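# Cap the marker and leave it on the desk

## Task

Push the cap fully home onto the marker so it clicks in place, and have the capped marker resting on the desk. Then release it and move the robot away. The robot must not topple or be left leaning, or the attempt fails. It only counts if nothing the robot is still doing holds the result in place at the end.

## Robot and tools

ROBOT. A two-wheeled cart with casters, a pan/tilt head camera and two 5-joint arms (left_arm, right_arm), each with a one-jaw gripper and a wrist camera. The footprint is 0.53 m wide and spans x = -0.35 to 0.07 m. Each arm's vertical pan axis stands at x = -0.060, y = +0.155 m (left) or -0.155 m (right). The shoulder sits 0.03 m out from that axis and 0.89 m above the floor. Link lengths: upper arm 0.116, forearm 0.135, hand 0.162 m. The fixed-jaw tip reaches roughly 0.44 m from its pan axis at most and cannot go below about 0.55 m above the floor.

FRAMES. Base frame: origin on the floor between the drive wheels, x forward, y left, z up. The state's left_hand and right_hand are the fixed-jaw tips in this frame; a held object sits next to the tip, on the moving-jaw side. Hand axes: z runs out along the fingers, y points from the moving jaw to the fixed jaw. These positions can be off by a few cm, differently per arm. The odometry frame is the base frame where the scene began. base_odometry comes from wheel counts, so slip shows up as travel. Heading runs -3.142 to 3.142, left positive.

execute_actions. Argument actions: a list holding zero or one action. An empty list only returns state and images. An action may have base, joints or both; they start together and may finish at different times; one action lasts at most 15 s.
- base: exactly one key. translate_m is a relative straight drive in metres, -1.4 to 1.4, forward positive; there is no sideways motion. rotate_rad is a relative turn on the spot in radians, -3.2 to 3.2, counter-clockwise seen from above is positive. Either is measured from where the base was in the last reported state.
- joints: a dict of absolute targets in radians, keyed by joint name. Ranges: head_pan_rad -3.2..3.2 (0 forward, + left); head_tilt_rad -0.76..1.45 (0 level, + down). For each arm prefix left_arm_ or right_arm_: shoulder_pan_rad -1.919..1.919, shoulder_lift_rad -1.745..1.745, elbow_flex_rad -1.69..1.58, wrist_flex_rad -1.658..1.658, wrist_roll_rad -2.743..2.841, gripper_rad 0..1.919.
- cameras: optional list from head_camera, left_wrist_camera, right_wrist_camera, all. Omitted, null or ["all"] gives every camera; [] gives none.
An unknown key or out-of-range number rejects the whole call with no motion. A joint or base left out of an action may still be driving toward its earlier target.

JOINT MEANINGS. Pan: at 0 the left arm points left and the right arm right; positive swings clockwise from above; straight ahead is +1.571 (left) and -1.571 (right). Bend: with shoulder_lift, elbow_flex and wrist_flex all 0, the upper arm is near vertical (tilted 0.24 rad outward) and forearm and fingers are level; positive bends down. The sum of the three is the fingers' angle below level; 1.571 means pointing down, which needs the forearm no more than 0.08 rad above level. Roll: -1.522 closes the jaws across the arm's plane with the fixed jaw on the left looking outward; 1.619 puts it on the right; 0.049 closes them within the plane, fixed jaw below (fingers level) or toward the pan axis (fingers down). With level fingers over furniture keep the fixed jaw on the left, because the hand body then bulges upward about 0.08 m rather than downward. Gripper opening at the tips: 0 gives 0.003 m, 0.3 gives 0.026, 0.6 gives 0.049, 1 gives 0.076, 1.919 gives 0.106. Commanding below the contact angle squeezes, strongest at 0.2 rad below; lower than that adds nothing and may trip the jaw motor.

OTHER TOOLS. wait: seconds 0 to 10, nothing new commanded; returns state and images. zoom_image: camera name and region [x0, y0, x1, y1] in pixels of that camera's latest full image, (0,0) top-left, at most 504 by 504. read_manual: section "licences" returns licence text only. finished_scene: scene = the current scene's number; it ends the scene for good and reports success, so call it only after releasing and backing off.

RESULTS. The pictures line lists cameras in image order. base_status and joint_status describe the last accepted action: done (base done means the wheels turned the commanded amount, slip included); off_target (stopped short, maybe still pushing; for an empty free arm this signals a load, an obstacle or a tripped motor; a gripper holding something reports it); time_out (target dropped, holds where it stopped); not_followed, with a "joint command not followed" line and usually a cause, when a self-collision check refused an arm's targets (its gripper target still runs, and the refused targets may be retried on later actions). on_its_own reports motion you did not command. MOTOR HOT warns at 55 °C; OVER-TEMPERATURE FAULT at 70 °C stops that arm, and its joints then show limit_stop_at_motor_heat, so resend targets later. After a stop, the remaining tool calls of that reply are skipped. The simulation keeps running while you think; the robot holds its last command.

CAUTIONS. Loaded or outstretched joints sag below target; compensate next time by the observed sag. A joint stuck over about 0.30 rad from target for roughly 2 s trips to 20 % torque; to reset, once it stops moving, command 0.2 rad past its reading away from the offending target (or 0.04 rad beyond the range end, or a jaw's end). To stop a blocked joint pushing, set its target to its reading. Lifting capacity is about 0.4 kg per hand at full reach, 0.7 kg close in. Stowed pose: shoulder_pan -1.75 (left) / 1.75 (right), shoulder_lift 0.05, elbow_flex 1.35, wrist_flex -1.55, wrist_roll -1.52; stow in two steps, wrists first, then the other three, and leave stowed in the reverse order care. Turning with arms stowed needs 0.44 m of free radius; turning or reversing tight against a desk can snag the cart's rear and tip it. Pushing or pulling hard, especially pulling on something ahead, can tip the robot. Never let the arms or hands strike or press on each other. Avoid drops, slips, slams and hard shoves.

Each tool is called after ">>>" as name(argument=value, ...) on one line, values as JSON.

## Session

>>> execute_actions(actions=[])

Scene clock: 0.00 s.
base_odometry: x=+0.000 y=+0.000 heading=+0.000 (m, m, rad; odometry frame)
base_status: not commanded
joint_positions: head_pan_rad=-0.026 head_tilt_rad=+0.031 left_arm_shoulder_pan_rad=-1.731 left_arm_shoulder_lift_rad=+0.094 left_arm_elbow_flex_rad=+1.306 left_arm_wrist_flex_rad=-1.593 left_arm_wrist_roll_rad=-1.531 left_arm_gripper_rad=+1.920 right_arm_shoulder_pan_rad=+1.725 right_arm_shoulder_lift_rad=+0.003 right_arm_elbow_flex_rad=+1.304 right_arm_wrist_flex_rad=-1.484 right_arm_wrist_roll_rad=-1.545 right_arm_gripper_rad=+1.920
joint_status: not commanded
left_hand: x=-0.3100 y=+0.1069 z=+0.9021 quat_wxyz=(-0.065, -0.634, -0.048, +0.769) (m; base frame)
right_hand: x=-0.3151 y=-0.1231 z=+0.9058 quat_wxyz=(-0.051, +0.639, -0.057, -0.765) (m; base frame)
pictures: head_camera, left_wrist_camera, right_wrist_camera
Images, in order (width x height): head_camera 644x476, left_wrist_camera 644x476, right_wrist_camera 644x476.

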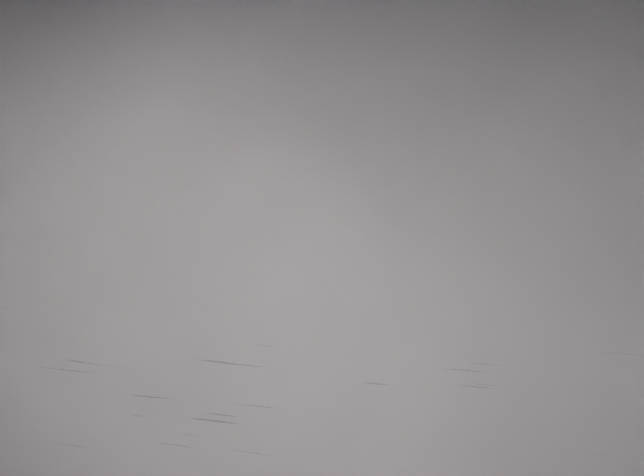

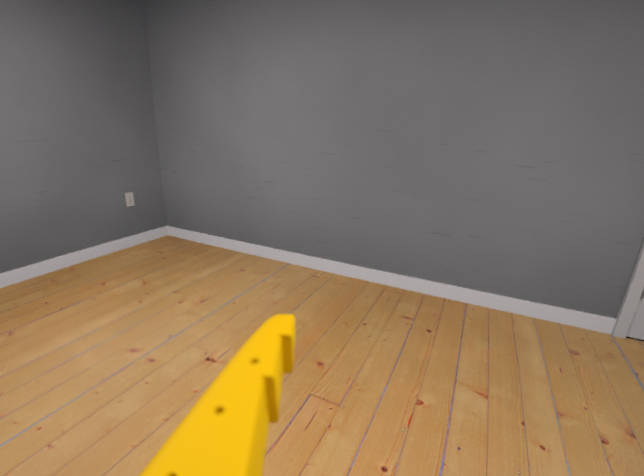

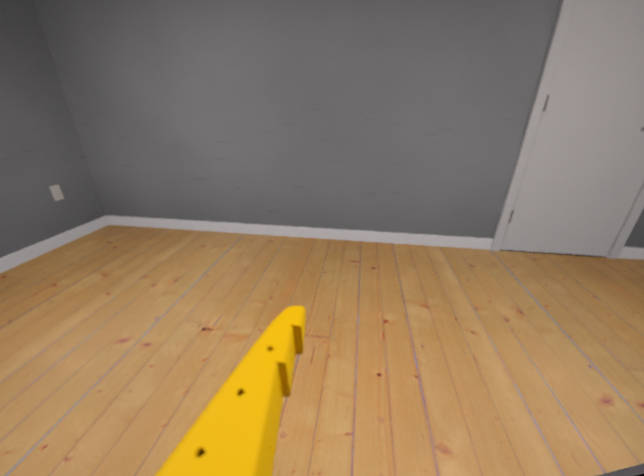

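>>> execute_actions(actions=[{"joints":{"head_tilt_rad":0.8}}], cameras=["head_camera"])

Scene clock: 3.00 s.
base_odometry: x=+0.000 y=+0.000 heading=+0.000 (m, m, rad; odometry frame)
base_status: not commanded
joint_positions: head_pan_rad=-0.026 head_tilt_rad=+0.795 left_arm_shoulder_pan_rad=-1.731 left_arm_shoulder_lift_rad=+0.094 left_arm_elbow_flex_rad=+1.306 left_arm_wrist_flex_rad=-1.593 left_arm_wrist_roll_rad=-1.531 left_arm_gripper_rad=+1.920 right_arm_shoulder_pan_rad=+1.725 right_arm_shoulder_lift_rad=+0.003 right_arm_elbow_flex_rad=+1.304 right_arm_wrist_flex_rad=-1.484 right_arm_wrist_roll_rad=-1.545 right_arm_gripper_rad=+1.920
joint_status: all done
left_hand: x=-0.3100 y=+0.1069 z=+0.9021 quat_wxyz=(-0.065, -0.634, -0.048, +0.769) (m; base frame)
right_hand: x=-0.3151 y=-0.1231 z=+0.9058 quat_wxyz=(-0.051, +0.639, -0.057, -0.765) (m; base frame)
pictures: head_camera
Images, in order (width x height): head_camera 644x476.

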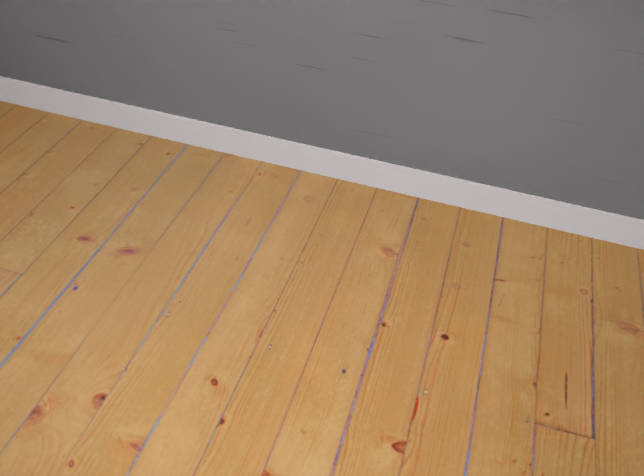

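>>> execute_actions(actions=[{"joints":{"head_tilt_rad":0.5,"head_pan_rad":-1.2}}], cameras=["head_camera"])

>>> execute_actions(actions=[{"joints":{"head_tilt_rad":0.5,"head_pan_rad":1.2}}], cameras=["head_camera"])

Scene clock: 7.57 s.
base_odometry: x=+0.000 y=+0.000 heading=+0.000 (m, m, rad; odometry frame)
base_status: not commanded
joint_positions: head_pan_rad=-1.190 head_tilt_rad=+0.514 left_arm_shoulder_pan_rad=-1.731 left_arm_shoulder_lift_rad=+0.094 left_arm_elbow_flex_rad=+1.306 left_arm_wrist_flex_rad=-1.593 left_arm_wrist_roll_rad=-1.531 left_arm_gripper_rad=+1.920 right_arm_shoulder_pan_rad=+1.725 right_arm_shoulder_lift_rad=+0.003 right_arm_elbow_flex_rad=+1.304 right_arm_wrist_flex_rad=-1.484 right_arm_wrist_roll_rad=-1.545 right_arm_gripper_rad=+1.920
joint_status: all done
left_hand: x=-0.3100 y=+0.1069 z=+0.9021 quat_wxyz=(-0.065, -0.634, -0.048, +0.769) (m; base frame)
right_hand: x=-0.3151 y=-0.1231 z=+0.9058 quat_wxyz=(-0.051, +0.639, -0.057, -0.765) (m; base frame)
pictures: head_camera
Images, in order (width x height): head_camera 644x476.

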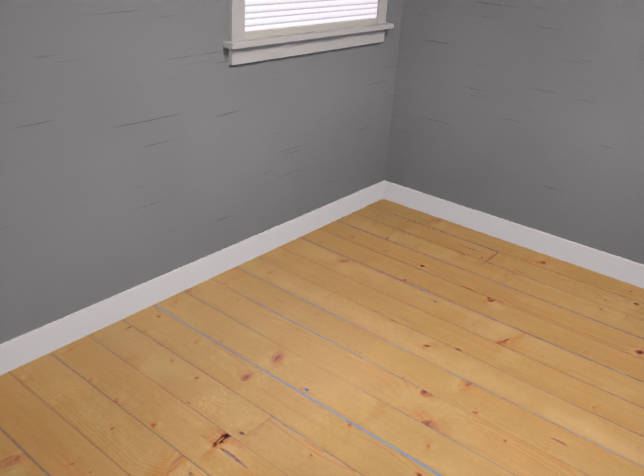

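Scene clock: 9.97 s.
base_odometry: x=+0.000 y=+0.000 heading=+0.000 (m, m, rad; odometry frame)
base_status: not commanded
joint_positions: head_pan_rad=+1.190 head_tilt_rad=+0.514 left_arm_shoulder_pan_rad=-1.731 left_arm_shoulder_lift_rad=+0.094 left_arm_elbow_flex_rad=+1.306 left_arm_wrist_flex_rad=-1.593 left_arm_wrist_roll_rad=-1.531 left_arm_gripper_rad=+1.920 right_arm_shoulder_pan_rad=+1.725 right_arm_shoulder_lift_rad=+0.003 right_arm_elbow_flex_rad=+1.304 right_arm_wrist_flex_rad=-1.484 right_arm_wrist_roll_rad=-1.545 right_arm_gripper_rad=+1.920
joint_status: all done
left_hand: x=-0.3100 y=+0.1069 z=+0.9021 quat_wxyz=(-0.065, -0.634, -0.048, +0.769) (m; base frame)
right_hand: x=-0.3151 y=-0.1231 z=+0.9058 quat_wxyz=(-0.051, +0.639, -0.057, -0.765) (m; base frame)
pictures: head_camera
Images, in order (width x height): head_camera 644x476.

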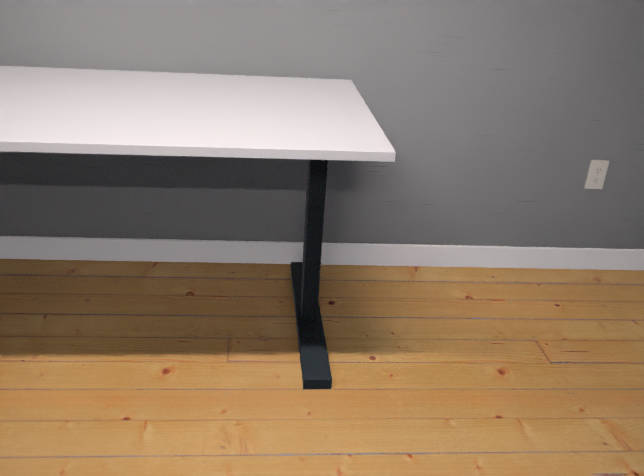

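>>> execute_actions(actions=[{"joints":{"head_tilt_rad":0.4,"head_pan_rad":1.9}}], cameras=["head_camera"])

Scene clock: 13.00 s.
base_odometry: x=+0.000 y=+0.000 heading=+0.000 (m, m, rad; odometry frame)
base_status: not commanded
joint_positions: head_pan_rad=+1.890 head_tilt_rad=+0.413 left_arm_shoulder_pan_rad=-1.731 left_arm_shoulder_lift_rad=+0.094 left_arm_elbow_flex_rad=+1.306 left_arm_wrist_flex_rad=-1.593 left_arm_wrist_roll_rad=-1.531 left_arm_gripper_rad=+1.920 right_arm_shoulder_pan_rad=+1.725 right_arm_shoulder_lift_rad=+0.003 right_arm_elbow_flex_rad=+1.304 right_arm_wrist_flex_rad=-1.484 right_arm_wrist_roll_rad=-1.545 right_arm_gripper_rad=+1.920
joint_status: all done
left_hand: x=-0.3100 y=+0.1069 z=+0.9021 quat_wxyz=(-0.065, -0.634, -0.048, +0.769) (m; base frame)
right_hand: x=-0.3151 y=-0.1231 z=+0.9058 quat_wxyz=(-0.051, +0.639, -0.057, -0.765) (m; base frame)
pictures: head_camera
Images, in order (width x height): head_camera 644x476.

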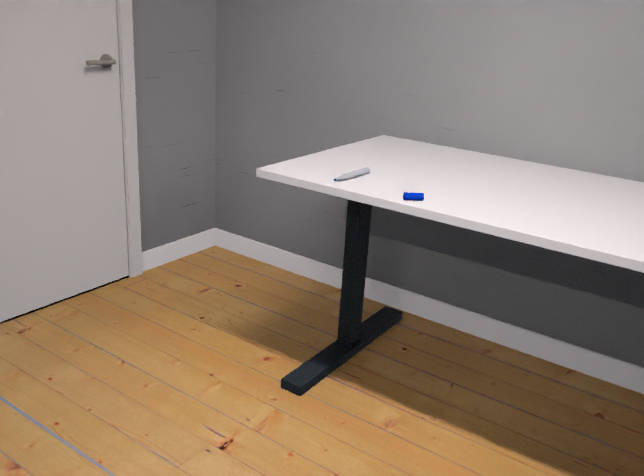

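>>> execute_actions(actions=[{"base":{"rotate_rad":2.15},"joints":{"head_pan_rad":-0.5,"head_tilt_rad":0.5}}], cameras=["head_camera"])

>>> execute_actions(actions=[{"base":{"translate_m":1.05},"joints":{"head_pan_rad":-0.98,"head_tilt_rad":0.6}}], cameras=["head_camera"])

Scene clock: 26.47 s.
base_odometry: x=-0.001 y=+0.000 heading=+2.149 (m, m, rad; odometry frame)
base_status: done
joint_positions: head_pan_rad=-0.490 head_tilt_rad=+0.494 left_arm_shoulder_pan_rad=-1.731 left_arm_shoulder_lift_rad=+0.094 left_arm_elbow_flex_rad=+1.306 left_arm_wrist_flex_rad=-1.593 left_arm_wrist_roll_rad=-1.531 left_arm_gripper_rad=+1.920 right_arm_shoulder_pan_rad=+1.725 right_arm_shoulder_lift_rad=+0.003 right_arm_elbow_flex_rad=+1.304 right_arm_wrist_flex_rad=-1.484 right_arm_wrist_roll_rad=-1.545 right_arm_gripper_rad=+1.920
joint_status: all done
left_hand: x=-0.3100 y=+0.1069 z=+0.9021 quat_wxyz=(-0.065, -0.634, -0.048, +0.769) (m; base frame)
right_hand: x=-0.3151 y=-0.1231 z=+0.9058 quat_wxyz=(-0.051, +0.639, -0.057, -0.765) (m; base frame)
pictures: head_camera
Images, in order (width x height): head_camera 644x476.

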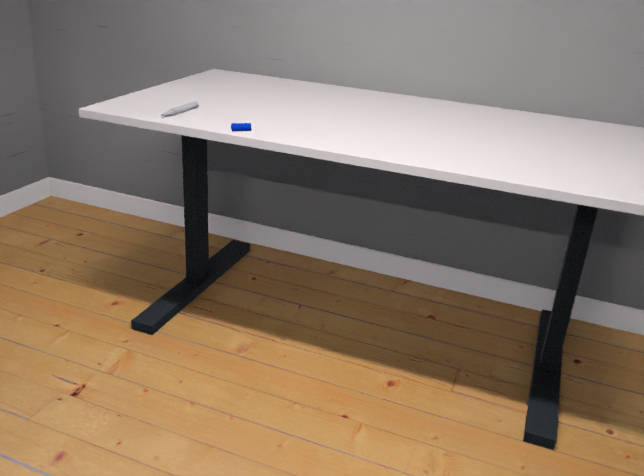

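Scene clock: 32.63 s.
base_odometry: x=-0.576 y=+0.878 heading=+2.149 (m, m, rad; odometry frame)
base_status: done
joint_positions: head_pan_rad=-0.970 head_tilt_rad=+0.594 left_arm_shoulder_pan_rad=-1.731 left_arm_shoulder_lift_rad=+0.094 left_arm_elbow_flex_rad=+1.306 left_arm_wrist_flex_rad=-1.593 left_arm_wrist_roll_rad=-1.531 left_arm_gripper_rad=+1.920 right_arm_shoulder_pan_rad=+1.725 right_arm_shoulder_lift_rad=+0.003 right_arm_elbow_flex_rad=+1.304 right_arm_wrist_flex_rad=-1.484 right_arm_wrist_roll_rad=-1.545 right_arm_gripper_rad=+1.920
joint_status: all done
left_hand: x=-0.3100 y=+0.1069 z=+0.9021 quat_wxyz=(-0.065, -0.634, -0.048, +0.769) (m; base frame)
right_hand: x=-0.3151 y=-0.1231 z=+0.9058 quat_wxyz=(-0.051, +0.639, -0.057, -0.765) (m; base frame)
pictures: head_camera
Images, in order (width x height): head_camera 644x476.

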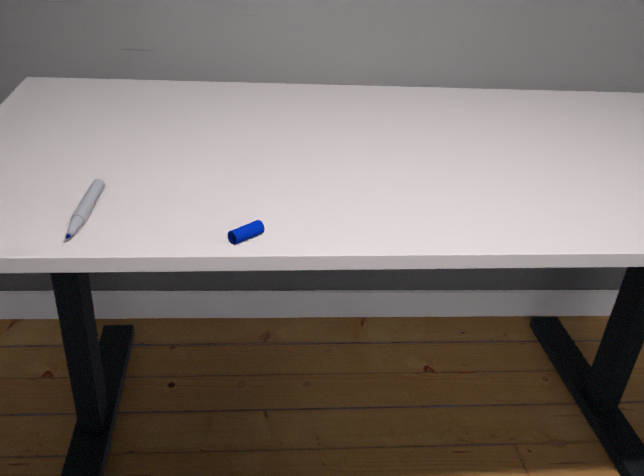

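>>> execute_actions(actions=[{"base":{"translate_m":0.23}}], cameras=[])

>>> execute_actions(actions=[{"base":{"rotate_rad":-0.97},"joints":{"head_pan_rad":0,"head_tilt_rad":0.75}}], cameras=["head_camera"])

Scene clock: 39.03 s.
base_odometry: x=-0.702 y=+1.071 heading=+2.149 (m, m, rad; odometry frame)
base_status: done
joint_positions: head_pan_rad=-0.970 head_tilt_rad=+0.594 left_arm_shoulder_pan_rad=-1.731 left_arm_shoulder_lift_rad=+0.094 left_arm_elbow_flex_rad=+1.306 left_arm_wrist_flex_rad=-1.593 left_arm_wrist_roll_rad=-1.531 left_arm_gripper_rad=+1.920 right_arm_shoulder_pan_rad=+1.725 right_arm_shoulder_lift_rad=+0.003 right_arm_elbow_flex_rad=+1.304 right_arm_wrist_flex_rad=-1.484 right_arm_wrist_roll_rad=-1.545 right_arm_gripper_rad=+1.920
joint_status: not commanded
left_hand: x=-0.3100 y=+0.1069 z=+0.9021 quat_wxyz=(-0.065, -0.634, -0.048, +0.769) (m; base frame)
right_hand: x=-0.3151 y=-0.1231 z=+0.9058 quat_wxyz=(-0.051, +0.639, -0.057, -0.765) (m; base frame)
pictures: none
No camera images: the call's "cameras" was empty. Leave "cameras" out to get every camera's image.

Scene clock: 40.93 s.
base_odometry: x=-0.702 y=+1.070 heading=+1.180 (m, m, rad; odometry frame)
base_status: done
joint_positions: head_pan_rad=-0.010 head_tilt_rad=+0.744 left_arm_shoulder_pan_rad=-1.731 left_arm_shoulder_lift_rad=+0.094 left_arm_elbow_flex_rad=+1.306 left_arm_wrist_flex_rad=-1.593 left_arm_wrist_roll_rad=-1.531 left_arm_gripper_rad=+1.920 right_arm_shoulder_pan_rad=+1.725 right_arm_shoulder_lift_rad=+0.003 right_arm_elbow_flex_rad=+1.304 right_arm_wrist_flex_rad=-1.484 right_arm_wrist_roll_rad=-1.545 right_arm_gripper_rad=+1.920
joint_status: all done
left_hand: x=-0.3100 y=+0.1069 z=+0.9021 quat_wxyz=(-0.065, -0.634, -0.048, +0.769) (m; base frame)
right_hand: x=-0.3151 y=-0.1231 z=+0.9058 quat_wxyz=(-0.051, +0.639, -0.057, -0.765) (m; base frame)
pictures: head_camera
Images, in order (width x height): head_camera 644x476.

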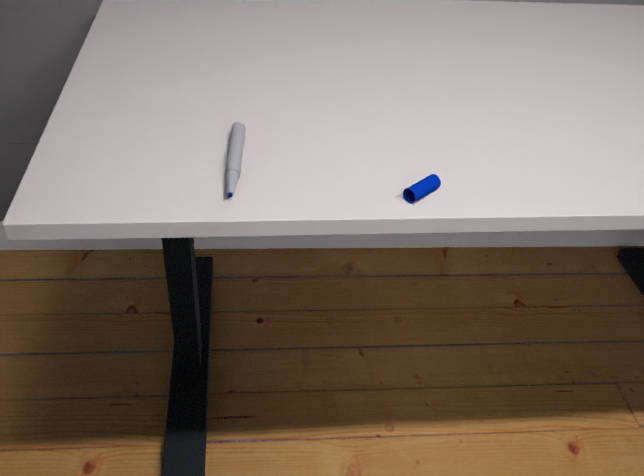

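>>> execute_actions(actions=[{"joints":{"left_arm_shoulder_pan_rad":1.57,"left_arm_shoulder_lift_rad":0,"left_arm_elbow_flex_rad":0,"right_arm_shoulder_pan_rad":-1.57,"right_arm_shoulder_lift_rad":0,"right_arm_elbow_flex_rad":0}}], cameras=[])

>>> execute_actions(actions=[{"base":{"translate_m":0.25},"joints":{"left_arm_wrist_flex_rad":1.5,"right_arm_wrist_flex_rad":1.5,"left_arm_gripper_rad":0.8,"right_arm_gripper_rad":0.8,"head_tilt_rad":1.0}}])

Scene clock: 62.53 s.
base_odometry: x=-0.702 y=+1.070 heading=+1.180 (m, m, rad; odometry frame)
base_status: not commanded
joint_positions: head_pan_rad=-0.010 head_tilt_rad=+0.744 left_arm_shoulder_pan_rad=+1.558 left_arm_shoulder_lift_rad=+0.034 left_arm_elbow_flex_rad=+0.035 left_arm_wrist_flex_rad=-1.593 left_arm_wrist_roll_rad=-1.531 left_arm_gripper_rad=+1.920 right_arm_shoulder_pan_rad=-1.559 right_arm_shoulder_lift_rad=+0.009 right_arm_elbow_flex_rad=+0.036 right_arm_wrist_flex_rad=-1.484 right_arm_wrist_roll_rad=-1.545 right_arm_gripper_rad=+1.920
joint_status: all done
left_hand: x=+0.1446 y=+0.1653 z=+1.1619 quat_wxyz=(+1.000, +0.000, +0.023, +0.011) (m; base frame)
right_hand: x=+0.1556 y=-0.1499 z=+1.1646 quat_wxyz=(+0.998, +0.001, +0.066, +0.005) (m; base frame)
pictures: none
No camera images: the call's "cameras" was empty. Leave "cameras" out to get every camera's image.

Scene clock: 65.30 s.
base_odometry: x=-0.606 y=+1.301 heading=+1.177 (m, m, rad; odometry frame)
base_status: done
joint_positions: head_pan_rad=-0.010 head_tilt_rad=+0.995 left_arm_shoulder_pan_rad=+1.558 left_arm_shoulder_lift_rad=+0.034 left_arm_elbow_flex_rad=+0.035 left_arm_wrist_flex_rad=+1.489 left_arm_wrist_roll_rad=-1.531 left_arm_gripper_rad=+0.809 right_arm_shoulder_pan_rad=-1.559 right_arm_shoulder_lift_rad=+0.015 right_arm_elbow_flex_rad=+0.034 right_arm_wrist_flex_rad=+1.494 right_arm_wrist_roll_rad=-1.545 right_arm_gripper_rad=+0.808
joint_status: all done
left_hand: x=+0.1390 y=+0.1652 z=+0.8410 quat_wxyz=(+0.007, -0.002, +1.000, +0.000) (m; base frame)
right_hand: x=+0.1396 y=-0.1497 z=+0.8442 quat_wxyz=(+0.014, +0.017, +1.000, +0.000) (m; base frame)
pictures: head_camera, left_wrist_camera, right_wrist_camera
Images, in order (width x height): head_camera 644x476, left_wrist_camera 644x476, right_wrist_camera 644x476.

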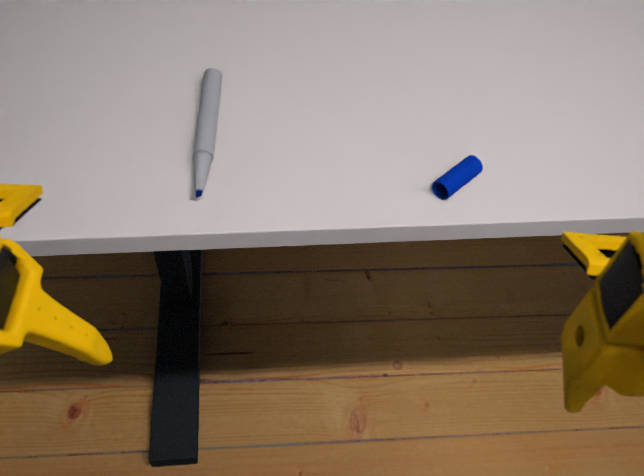

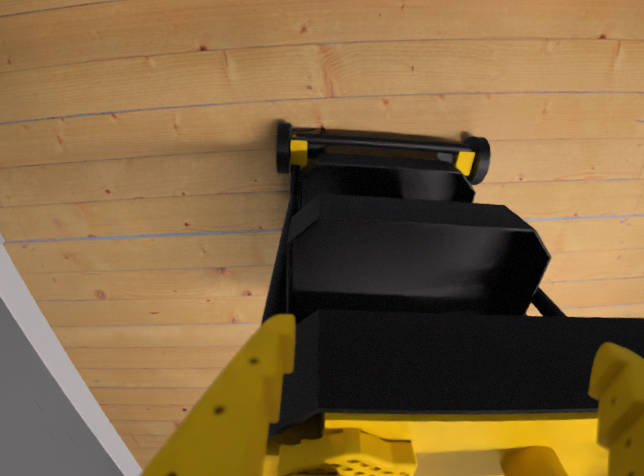

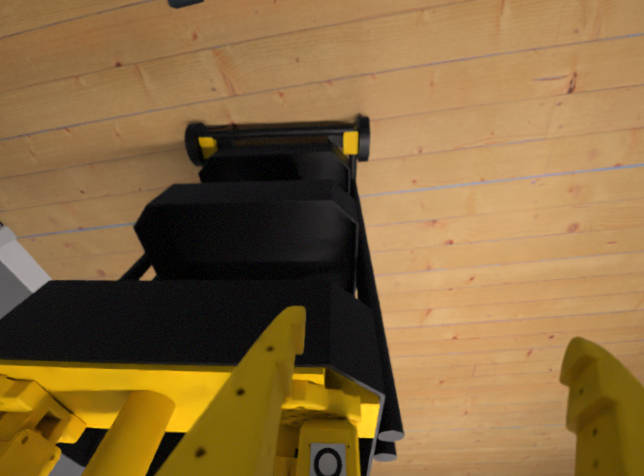

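>>> execute_actions(actions=[{"base":{"translate_m":0.12},"joints":{"head_tilt_rad":1.2,"head_pan_rad":0.3,"left_arm_shoulder_pan_rad":1.0}}], cameras=["head_camera"])

Scene clock: 78.70 s.
base_odometry: x=-0.560 y=+1.412 heading=+1.177 (m, m, rad; odometry frame)
base_status: done
joint_positions: head_pan_rad=+0.290 head_tilt_rad=+1.195 left_arm_shoulder_pan_rad=+1.012 left_arm_shoulder_lift_rad=+0.034 left_arm_elbow_flex_rad=+0.035 left_arm_wrist_flex_rad=+1.489 left_arm_wrist_roll_rad=-1.531 left_arm_gripper_rad=+0.809 right_arm_shoulder_pan_rad=-1.559 right_arm_shoulder_lift_rad=+0.015 right_arm_elbow_flex_rad=+0.034 right_arm_wrist_flex_rad=+1.494 right_arm_wrist_roll_rad=-1.545 right_arm_gripper_rad=+0.808
joint_status: all done
left_hand: x=+0.1048 y=+0.2671 z=+0.8410 quat_wxyz=(+0.007, -0.272, +0.962, +0.002) (m; base frame)
right_hand: x=+0.1396 y=-0.1497 z=+0.8442 quat_wxyz=(+0.014, +0.017, +1.000, +0.000) (m; base frame)
pictures: head_camera
Images, in order (width x height): head_camera 644x476.

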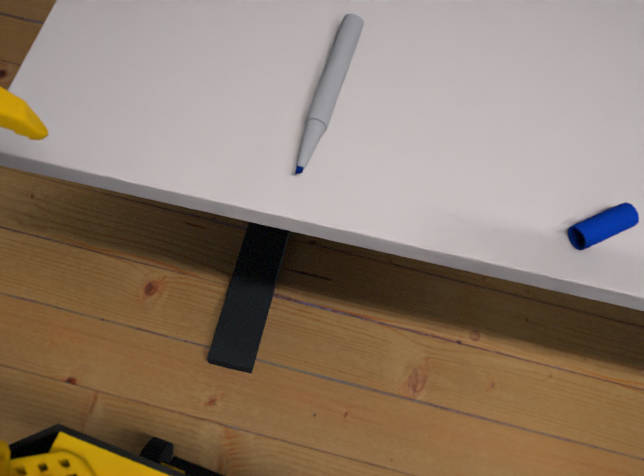

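>>> execute_actions(actions=[{"base":{"translate_m":0.08},"joints":{"head_tilt_rad":1.2,"head_pan_rad":0.0,"left_arm_shoulder_pan_rad":1.57}}])

Scene clock: 83.17 s.
base_odometry: x=-0.529 y=+1.486 heading=+1.177 (m, m, rad; odometry frame)
base_status: done
joint_positions: head_pan_rad=+0.010 head_tilt_rad=+1.195 left_arm_shoulder_pan_rad=+1.558 left_arm_shoulder_lift_rad=+0.034 left_arm_elbow_flex_rad=+0.035 left_arm_wrist_flex_rad=+1.489 left_arm_wrist_roll_rad=-1.531 left_arm_gripper_rad=+0.809 right_arm_shoulder_pan_rad=-1.559 right_arm_shoulder_lift_rad=+0.015 right_arm_elbow_flex_rad=+0.034 right_arm_wrist_flex_rad=+1.494 right_arm_wrist_roll_rad=-1.545 right_arm_gripper_rad=+0.808
joint_status: all done
left_hand: x=+0.1390 y=+0.1652 z=+0.8410 quat_wxyz=(+0.007, -0.002, +1.000, +0.000) (m; base frame)
right_hand: x=+0.1396 y=-0.1497 z=+0.8442 quat_wxyz=(+0.014, +0.017, +1.000, +0.000) (m; base frame)
pictures: head_camera, left_wrist_camera, right_wrist_camera
Images, in order (width x height): head_camera 644x476, left_wrist_camera 644x476, right_wrist_camera 644x476.

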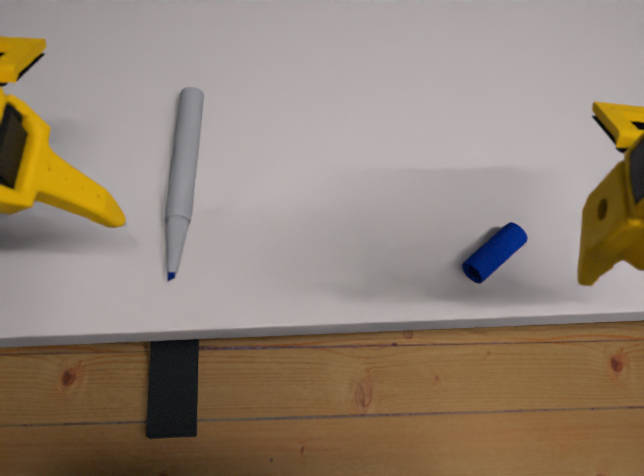

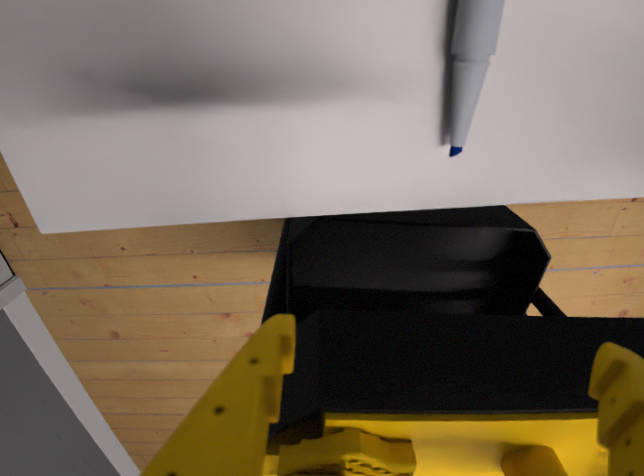

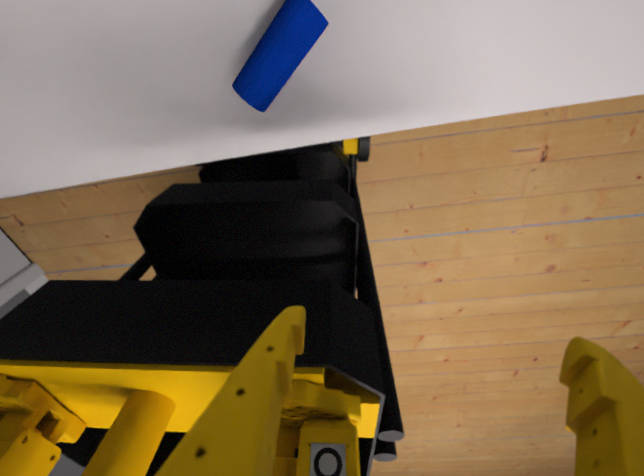

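>>> execute_actions(actions=[{"base":{"translate_m":0.05},"joints":{"left_arm_shoulder_pan_rad":1.68,"left_arm_shoulder_lift_rad":0.63,"left_arm_elbow_flex_rad":-0.44,"left_arm_wrist_flex_rad":1.18,"left_arm_wrist_roll_rad":-1.42,"left_arm_gripper_rad":0.6,"right_arm_shoulder_pan_rad":-1.68,"right_arm_shoulder_lift_rad":0.22,"right_arm_elbow_flex_rad":0.21,"right_arm_wrist_flex_rad":1.10,"right_arm_wrist_roll_rad":0.66,"right_arm_gripper_rad":0.6}}])

Scene clock: 116.97 s.
base_odometry: x=-0.510 y=+1.532 heading=+1.177 (m, m, rad; odometry frame)
base_status: done
joint_positions: head_pan_rad=+0.010 head_tilt_rad=+1.195 left_arm_shoulder_pan_rad=+1.669 left_arm_shoulder_lift_rad=+0.644 left_arm_elbow_flex_rad=-0.403 left_arm_wrist_flex_rad=+1.194 left_arm_wrist_roll_rad=-1.428 left_arm_gripper_rad=+0.609 right_arm_shoulder_pan_rad=-1.669 right_arm_shoulder_lift_rad=+0.231 right_arm_elbow_flex_rad=+0.214 right_arm_wrist_flex_rad=+1.107 right_arm_wrist_roll_rad=+0.650 right_arm_gripper_rad=+0.608
joint_status: all done
left_hand: x=+0.2127 y=+0.1360 z=+0.7808 quat_wxyz=(+0.067, +0.002, +0.998, -0.006) (m; base frame)
right_hand: x=+0.1435 y=-0.1398 z=+0.7832 quat_wxyz=(+0.005, -0.907, +0.422, -0.008) (m; base frame)
pictures: head_camera, left_wrist_camera, right_wrist_camera
Images, in order (width x height): head_camera 644x476, left_wrist_camera 644x476, right_wrist_camera 644x476.

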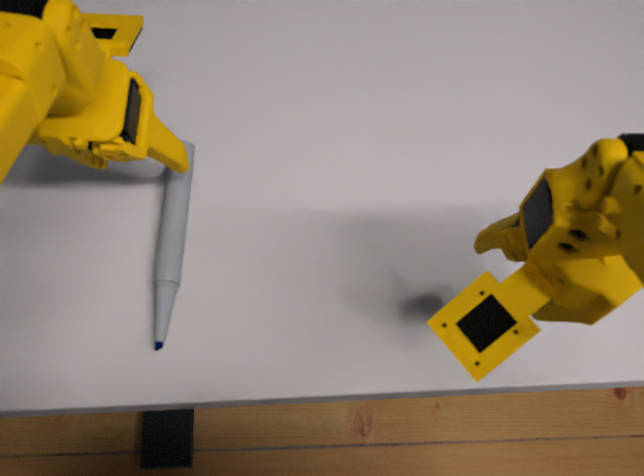

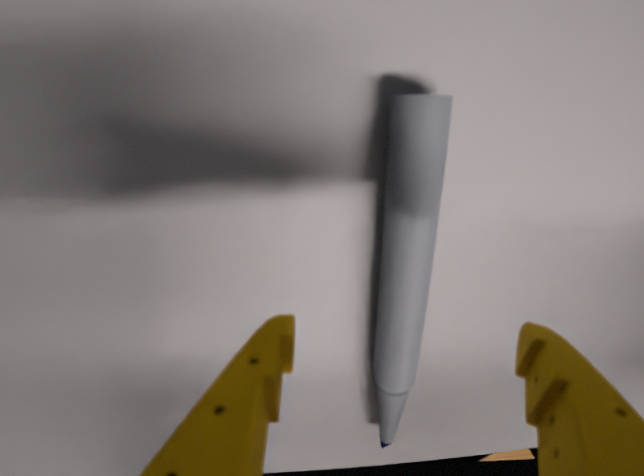

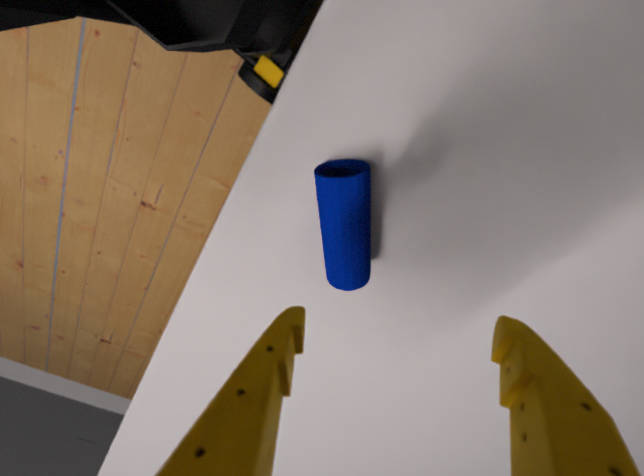

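>>> execute_actions(actions=[{"joints":{"left_arm_shoulder_pan_rad":1.745,"left_arm_shoulder_lift_rad":0.76,"left_arm_elbow_flex_rad":-0.39,"left_arm_wrist_flex_rad":1.02,"left_arm_wrist_roll_rad":-1.40,"right_arm_shoulder_pan_rad":-1.64,"right_arm_shoulder_lift_rad":0.32,"right_arm_elbow_flex_rad":0.36,"right_arm_wrist_flex_rad":0.88,"right_arm_wrist_roll_rad":0.70}}])

Scene clock: 129.17 s.
base_odometry: x=-0.510 y=+1.532 heading=+1.177 (m, m, rad; odometry frame)
base_status: not commanded
joint_positions: head_pan_rad=+0.010 head_tilt_rad=+1.195 left_arm_shoulder_pan_rad=+1.735 left_arm_shoulder_lift_rad=+0.776 left_arm_elbow_flex_rad=-0.387 left_arm_wrist_flex_rad=+1.033 left_arm_wrist_roll_rad=-1.408 left_arm_gripper_rad=+0.609 right_arm_shoulder_pan_rad=-1.651 right_arm_shoulder_lift_rad=+0.331 right_arm_elbow_flex_rad=+0.361 right_arm_wrist_flex_rad=+0.888 right_arm_wrist_roll_rad=+0.692 right_arm_gripper_rad=+0.608
joint_status: all done
left_hand: x=+0.2162 y=+0.1171 z=+0.7495 quat_wxyz=(+0.074, +0.025, +0.997, -0.010) (m; base frame)
right_hand: x=+0.1328 y=-0.1446 z=+0.7488 quat_wxyz=(-0.002, -0.912, +0.411, +0.004) (m; base frame)
pictures: head_camera, left_wrist_camera, right_wrist_camera
Images, in order (width x height): head_camera 644x476, left_wrist_camera 644x476, right_wrist_camera 644x476.

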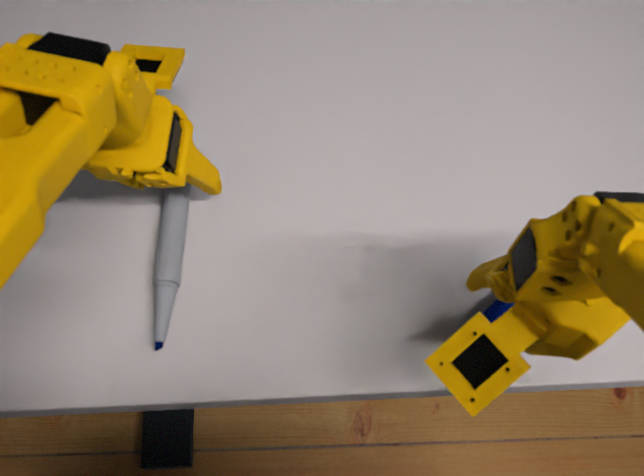

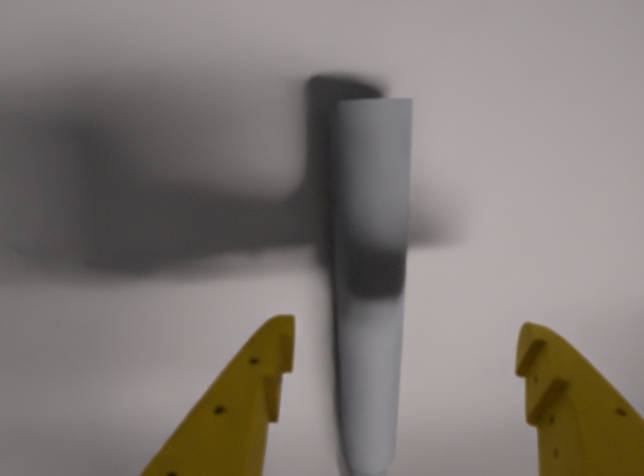

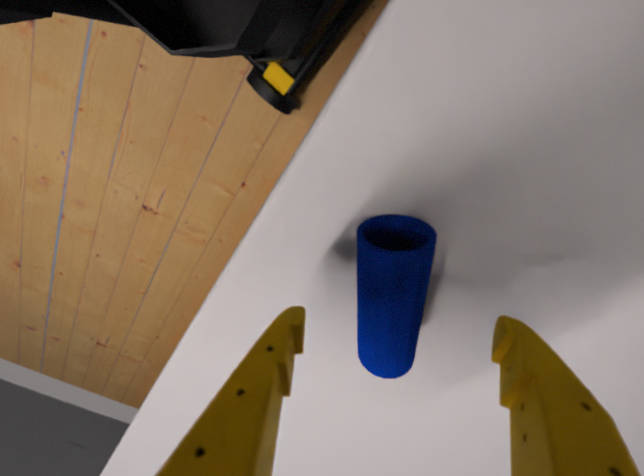

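>>> execute_actions(actions=[{"joints":{"left_arm_shoulder_lift_rad":0.86,"left_arm_elbow_flex_rad":-0.37,"left_arm_wrist_flex_rad":0.90,"right_arm_shoulder_pan_rad":-1.60,"right_arm_shoulder_lift_rad":0.51,"right_arm_elbow_flex_rad":0.25,"right_arm_wrist_flex_rad":0.77}}])

Scene clock: 138.00 s.
base_odometry: x=-0.510 y=+1.532 heading=+1.177 (m, m, rad; odometry frame)
base_status: not commanded
joint_positions: head_pan_rad=+0.010 head_tilt_rad=+1.195 left_arm_shoulder_pan_rad=+1.735 left_arm_shoulder_lift_rad=+0.874 left_arm_elbow_flex_rad=-0.367 left_arm_wrist_flex_rad=+0.914 left_arm_wrist_roll_rad=-1.408 left_arm_gripper_rad=+0.609 right_arm_shoulder_pan_rad=-1.611 right_arm_shoulder_lift_rad=+0.495 right_arm_elbow_flex_rad=+0.264 right_arm_wrist_flex_rad=+0.785 right_arm_wrist_roll_rad=+0.692 right_arm_gripper_rad=+0.608
joint_status: all done
left_hand: x=+0.2156 y=+0.1172 z=+0.7249 quat_wxyz=(+0.074, +0.025, +0.997, -0.010) (m; base frame)
right_hand: x=+0.1480 y=-0.1517 z=+0.7300 quat_wxyz=(+0.006, -0.903, +0.429, -0.012) (m; base frame)
pictures: head_camera, left_wrist_camera, right_wrist_camera
Images, in order (width x height): head_camera 644x476, left_wrist_camera 644x476, right_wrist_camera 644x476.

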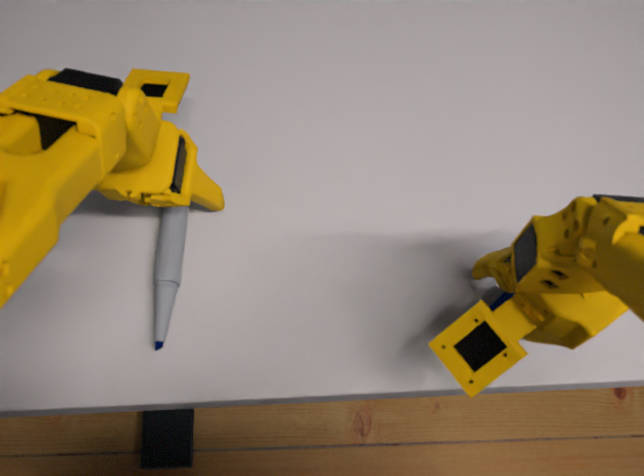

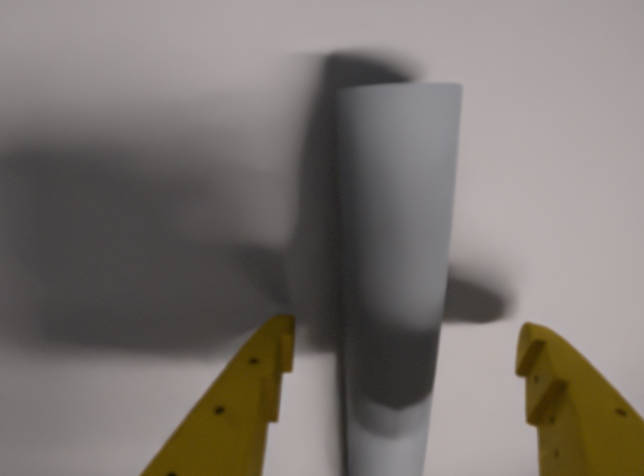

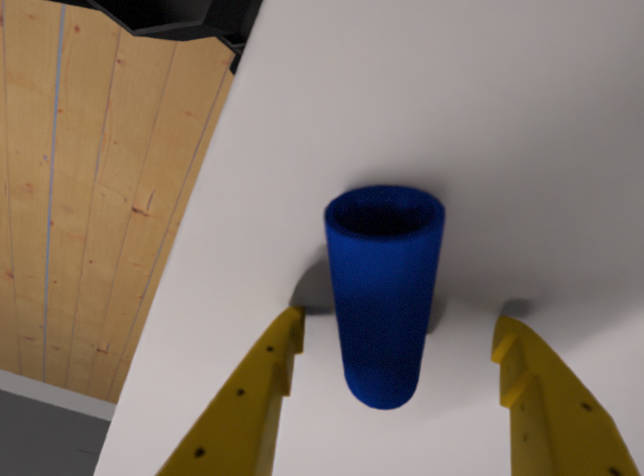

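>>> execute_actions(actions=[{"joints":{"left_arm_shoulder_lift_rad":0.90,"left_arm_wrist_flex_rad":0.86,"right_arm_shoulder_lift_rad":0.47,"right_arm_gripper_rad":0.08}}], cameras=["left_wrist_camera","right_wrist_camera"])

Scene clock: 142.50 s.
base_odometry: x=-0.510 y=+1.532 heading=+1.177 (m, m, rad; odometry frame)
base_status: not commanded
joint_positions: head_pan_rad=+0.010 head_tilt_rad=+1.195 left_arm_shoulder_pan_rad=+1.735 left_arm_shoulder_lift_rad=+0.893 left_arm_elbow_flex_rad=-0.367 left_arm_wrist_flex_rad=+0.874 left_arm_wrist_roll_rad=-1.408 left_arm_gripper_rad=+0.609 right_arm_shoulder_pan_rad=-1.611 right_arm_shoulder_lift_rad=+0.489 right_arm_elbow_flex_rad=+0.258 right_arm_wrist_flex_rad=+0.774 right_arm_wrist_roll_rad=+0.692 right_arm_gripper_rad=+0.216
joint_status: right_arm_gripper_rad off_target (ended at +0.216, target +0.080); the others done
left_hand: x=+0.2187 y=+0.1167 z=+0.7213 quat_wxyz=(+0.085, +0.025, +0.996, -0.012) (m; base frame)
right_hand: x=+0.1523 y=-0.1516 z=+0.7317 quat_wxyz=(+0.011, -0.903, +0.429, -0.022) (m; base frame)
pictures: left_wrist_camera, right_wrist_camera
Images, in order (width x height): left_wrist_camera 644x476, right_wrist_camera 644x476.

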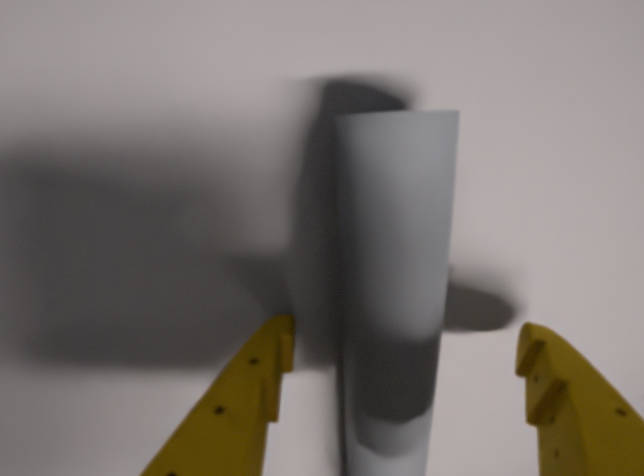

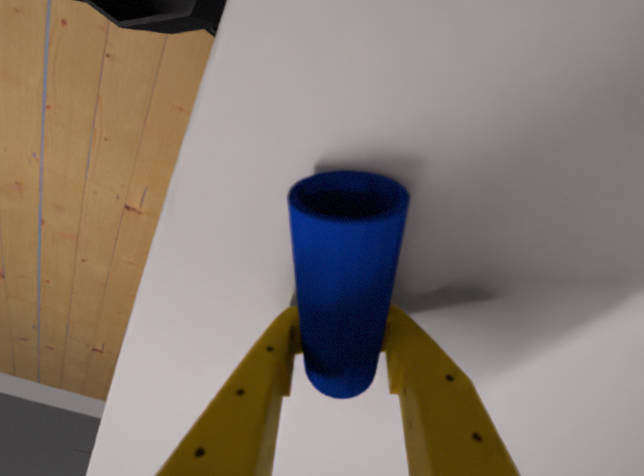

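>>> execute_actions(actions=[{"joints":{"left_arm_shoulder_lift_rad":0.87,"left_arm_gripper_rad":0.05}}], cameras=["left_wrist_camera"])

Scene clock: 146.57 s.
base_odometry: x=-0.510 y=+1.532 heading=+1.177 (m, m, rad; odometry frame)
base_status: not commanded
joint_positions: head_pan_rad=+0.010 head_tilt_rad=+1.195 left_arm_shoulder_pan_rad=+1.739 left_arm_shoulder_lift_rad=+0.888 left_arm_elbow_flex_rad=-0.367 left_arm_wrist_flex_rad=+0.869 left_arm_wrist_roll_rad=-1.408 left_arm_gripper_rad=+0.202 right_arm_shoulder_pan_rad=-1.611 right_arm_shoulder_lift_rad=+0.489 right_arm_elbow_flex_rad=+0.258 right_arm_wrist_flex_rad=+0.774 right_arm_wrist_roll_rad=+0.692 right_arm_gripper_rad=+0.216
joint_status: left_arm_gripper_rad off_target (ended at +0.202, target +0.050); the others done
left_hand: x=+0.2201 y=+0.1152 z=+0.7226 quat_wxyz=(+0.089, +0.027, +0.996, -0.013) (m; base frame)
right_hand: x=+0.1523 y=-0.1516 z=+0.7317 quat_wxyz=(+0.011, -0.903, +0.429, -0.022) (m; base frame)
pictures: left_wrist_camera
Images, in order (width x height): left_wrist_camera 644x476.

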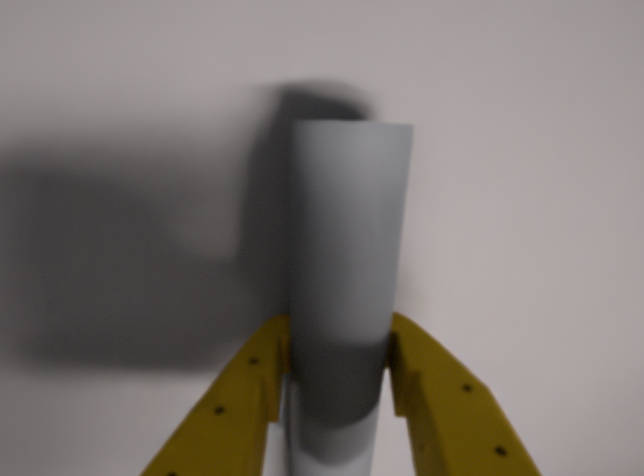

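>>> execute_actions(actions=[{"joints":{"left_arm_shoulder_lift_rad":0.74,"left_arm_elbow_flex_rad":-0.40,"left_arm_wrist_flex_rad":1.02,"right_arm_shoulder_lift_rad":0.32,"right_arm_elbow_flex_rad":0.25,"right_arm_wrist_flex_rad":0.93}}], cameras=[])

>>> execute_actions(actions=[{"joints":{"left_arm_wrist_roll_rad":0.22,"right_arm_shoulder_pan_rad":-1.5,"right_arm_shoulder_lift_rad":0.70,"right_arm_elbow_flex_rad":-0.42,"right_arm_wrist_flex_rad":1.08,"right_arm_wrist_roll_rad":0.0,"head_tilt_rad":1.1}}])

Scene clock: 154.17 s.
base_odometry: x=-0.510 y=+1.532 heading=+1.177 (m, m, rad; odometry frame)
base_status: not commanded
joint_positions: head_pan_rad=+0.010 head_tilt_rad=+1.195 left_arm_shoulder_pan_rad=+1.739 left_arm_shoulder_lift_rad=+0.798 left_arm_elbow_flex_rad=-0.369 left_arm_wrist_flex_rad=+1.010 left_arm_wrist_roll_rad=-1.408 left_arm_gripper_rad=+0.202 right_arm_shoulder_pan_rad=-1.611 right_arm_shoulder_lift_rad=+0.368 right_arm_elbow_flex_rad=+0.258 right_arm_wrist_flex_rad=+0.922 right_arm_wrist_roll_rad=+0.692 right_arm_gripper_rad=+0.216
joint_status: all done
left_hand: x=+0.2127 y=+0.1164 z=+0.7419 quat_wxyz=(+0.065, +0.027, +0.997, -0.009) (m; base frame)
right_hand: x=+0.1469 y=-0.1518 z=+0.7535 quat_wxyz=(+0.005, -0.903, +0.429, -0.010) (m; base frame)
pictures: none
No camera images: the call's "cameras" was empty. Leave "cameras" out to get every camera's image.

Scene clock: 156.17 s.
base_odometry: x=-0.510 y=+1.532 heading=+1.177 (m, m, rad; odometry frame)
base_status: not commanded
joint_positions: head_pan_rad=+0.010 head_tilt_rad=+1.115 left_arm_shoulder_pan_rad=+1.739 left_arm_shoulder_lift_rad=+0.798 left_arm_elbow_flex_rad=-0.369 left_arm_wrist_flex_rad=+1.010 left_arm_wrist_roll_rad=+0.213 left_arm_gripper_rad=+0.202 right_arm_shoulder_pan_rad=-1.511 right_arm_shoulder_lift_rad=+0.721 right_arm_elbow_flex_rad=-0.386 right_arm_wrist_flex_rad=+1.074 right_arm_wrist_roll_rad=+0.009 right_arm_gripper_rad=+0.216
joint_status: all done
left_hand: x=+0.2047 y=+0.1083 z=+0.7411 quat_wxyz=(+0.038, -0.704, +0.707, -0.054) (m; base frame)
right_hand: x=+0.2126 y=-0.1713 z=+0.7610 quat_wxyz=(+0.057, -0.669, +0.739, -0.058) (m; base frame)
pictures: head_camera, left_wrist_camera, right_wrist_camera
Images, in order (width x height): head_camera 644x476, left_wrist_camera 644x476, right_wrist_camera 644x476.

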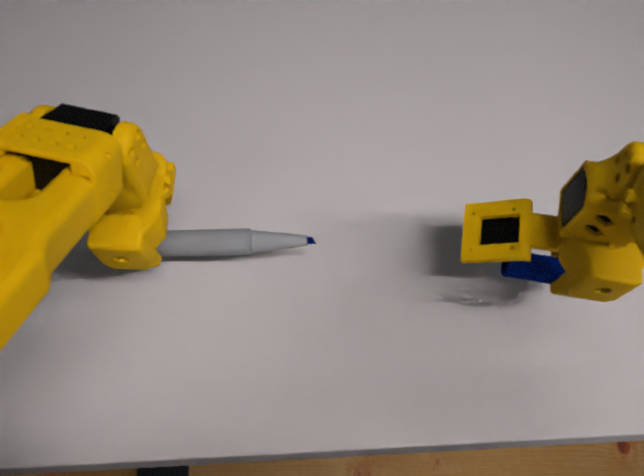

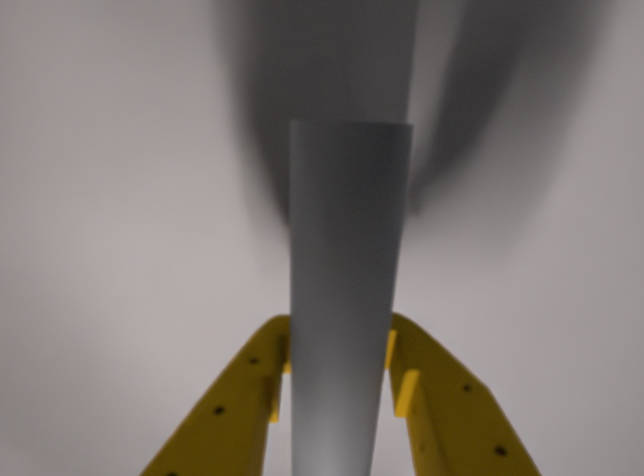

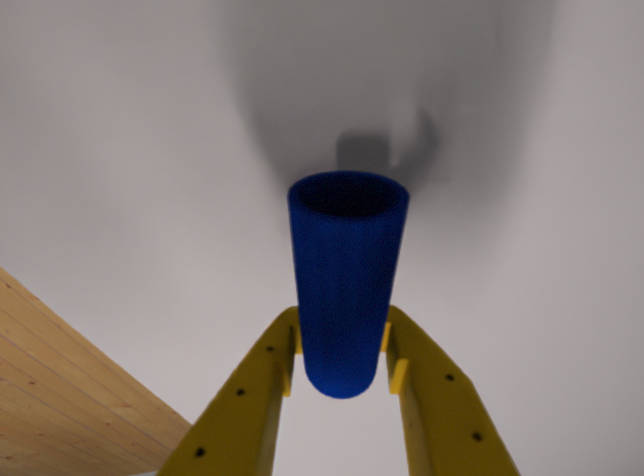

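>>> execute_actions(actions=[{"joints":{"left_arm_shoulder_pan_rad":1.9,"left_arm_wrist_roll_rad":0.39,"left_arm_shoulder_lift_rad":0.84,"left_arm_wrist_flex_rad":0.80}}], cameras=["head_camera","left_wrist_camera"])

Scene clock: 164.13 s.
base_odometry: x=-0.510 y=+1.532 heading=+1.177 (m, m, rad; odometry frame)
base_status: not commanded
joint_positions: head_pan_rad=+0.010 head_tilt_rad=+1.115 left_arm_shoulder_pan_rad=+1.889 left_arm_shoulder_lift_rad=+0.857 left_arm_elbow_flex_rad=-0.369 left_arm_wrist_flex_rad=+0.815 left_arm_wrist_roll_rad=+0.382 left_arm_gripper_rad=+0.076 right_arm_shoulder_pan_rad=-1.511 right_arm_shoulder_lift_rad=+0.721 right_arm_elbow_flex_rad=-0.386 right_arm_wrist_flex_rad=+1.074 right_arm_wrist_roll_rad=+0.009 right_arm_gripper_rad=+0.216
joint_status: all done
on_its_own: left_arm_gripper_rad moved -0.126 to your old target +0.050
left_hand: x=+0.2150 y=+0.0611 z=+0.7310 quat_wxyz=(+0.059, -0.706, +0.696, -0.119) (m; base frame)
right_hand: x=+0.2126 y=-0.1713 z=+0.7610 quat_wxyz=(+0.057, -0.669, +0.739, -0.058) (m; base frame)
pictures: head_camera, left_wrist_camera
Images, in order (width x height): head_camera 644x476, left_wrist_camera 644x476.

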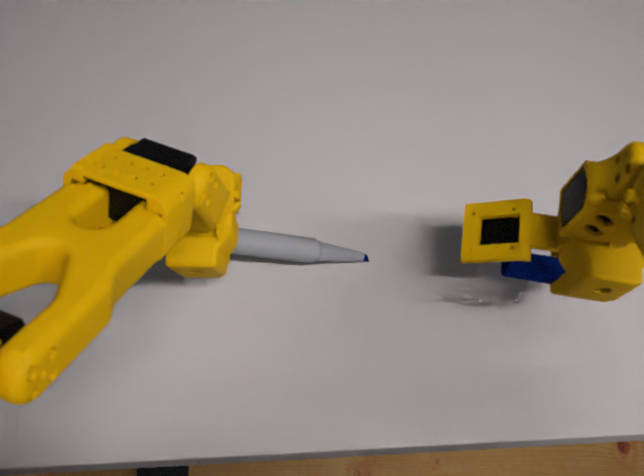

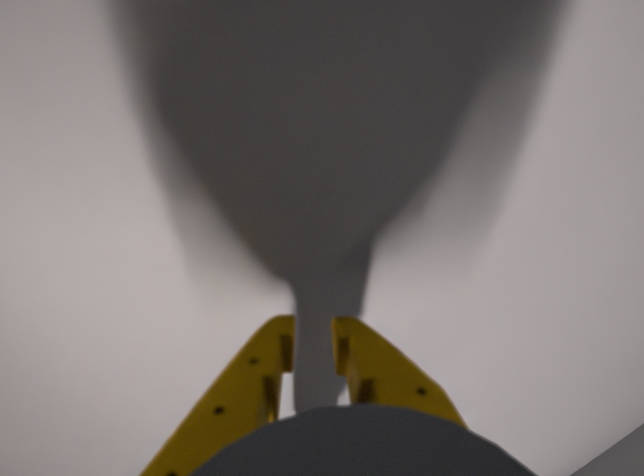

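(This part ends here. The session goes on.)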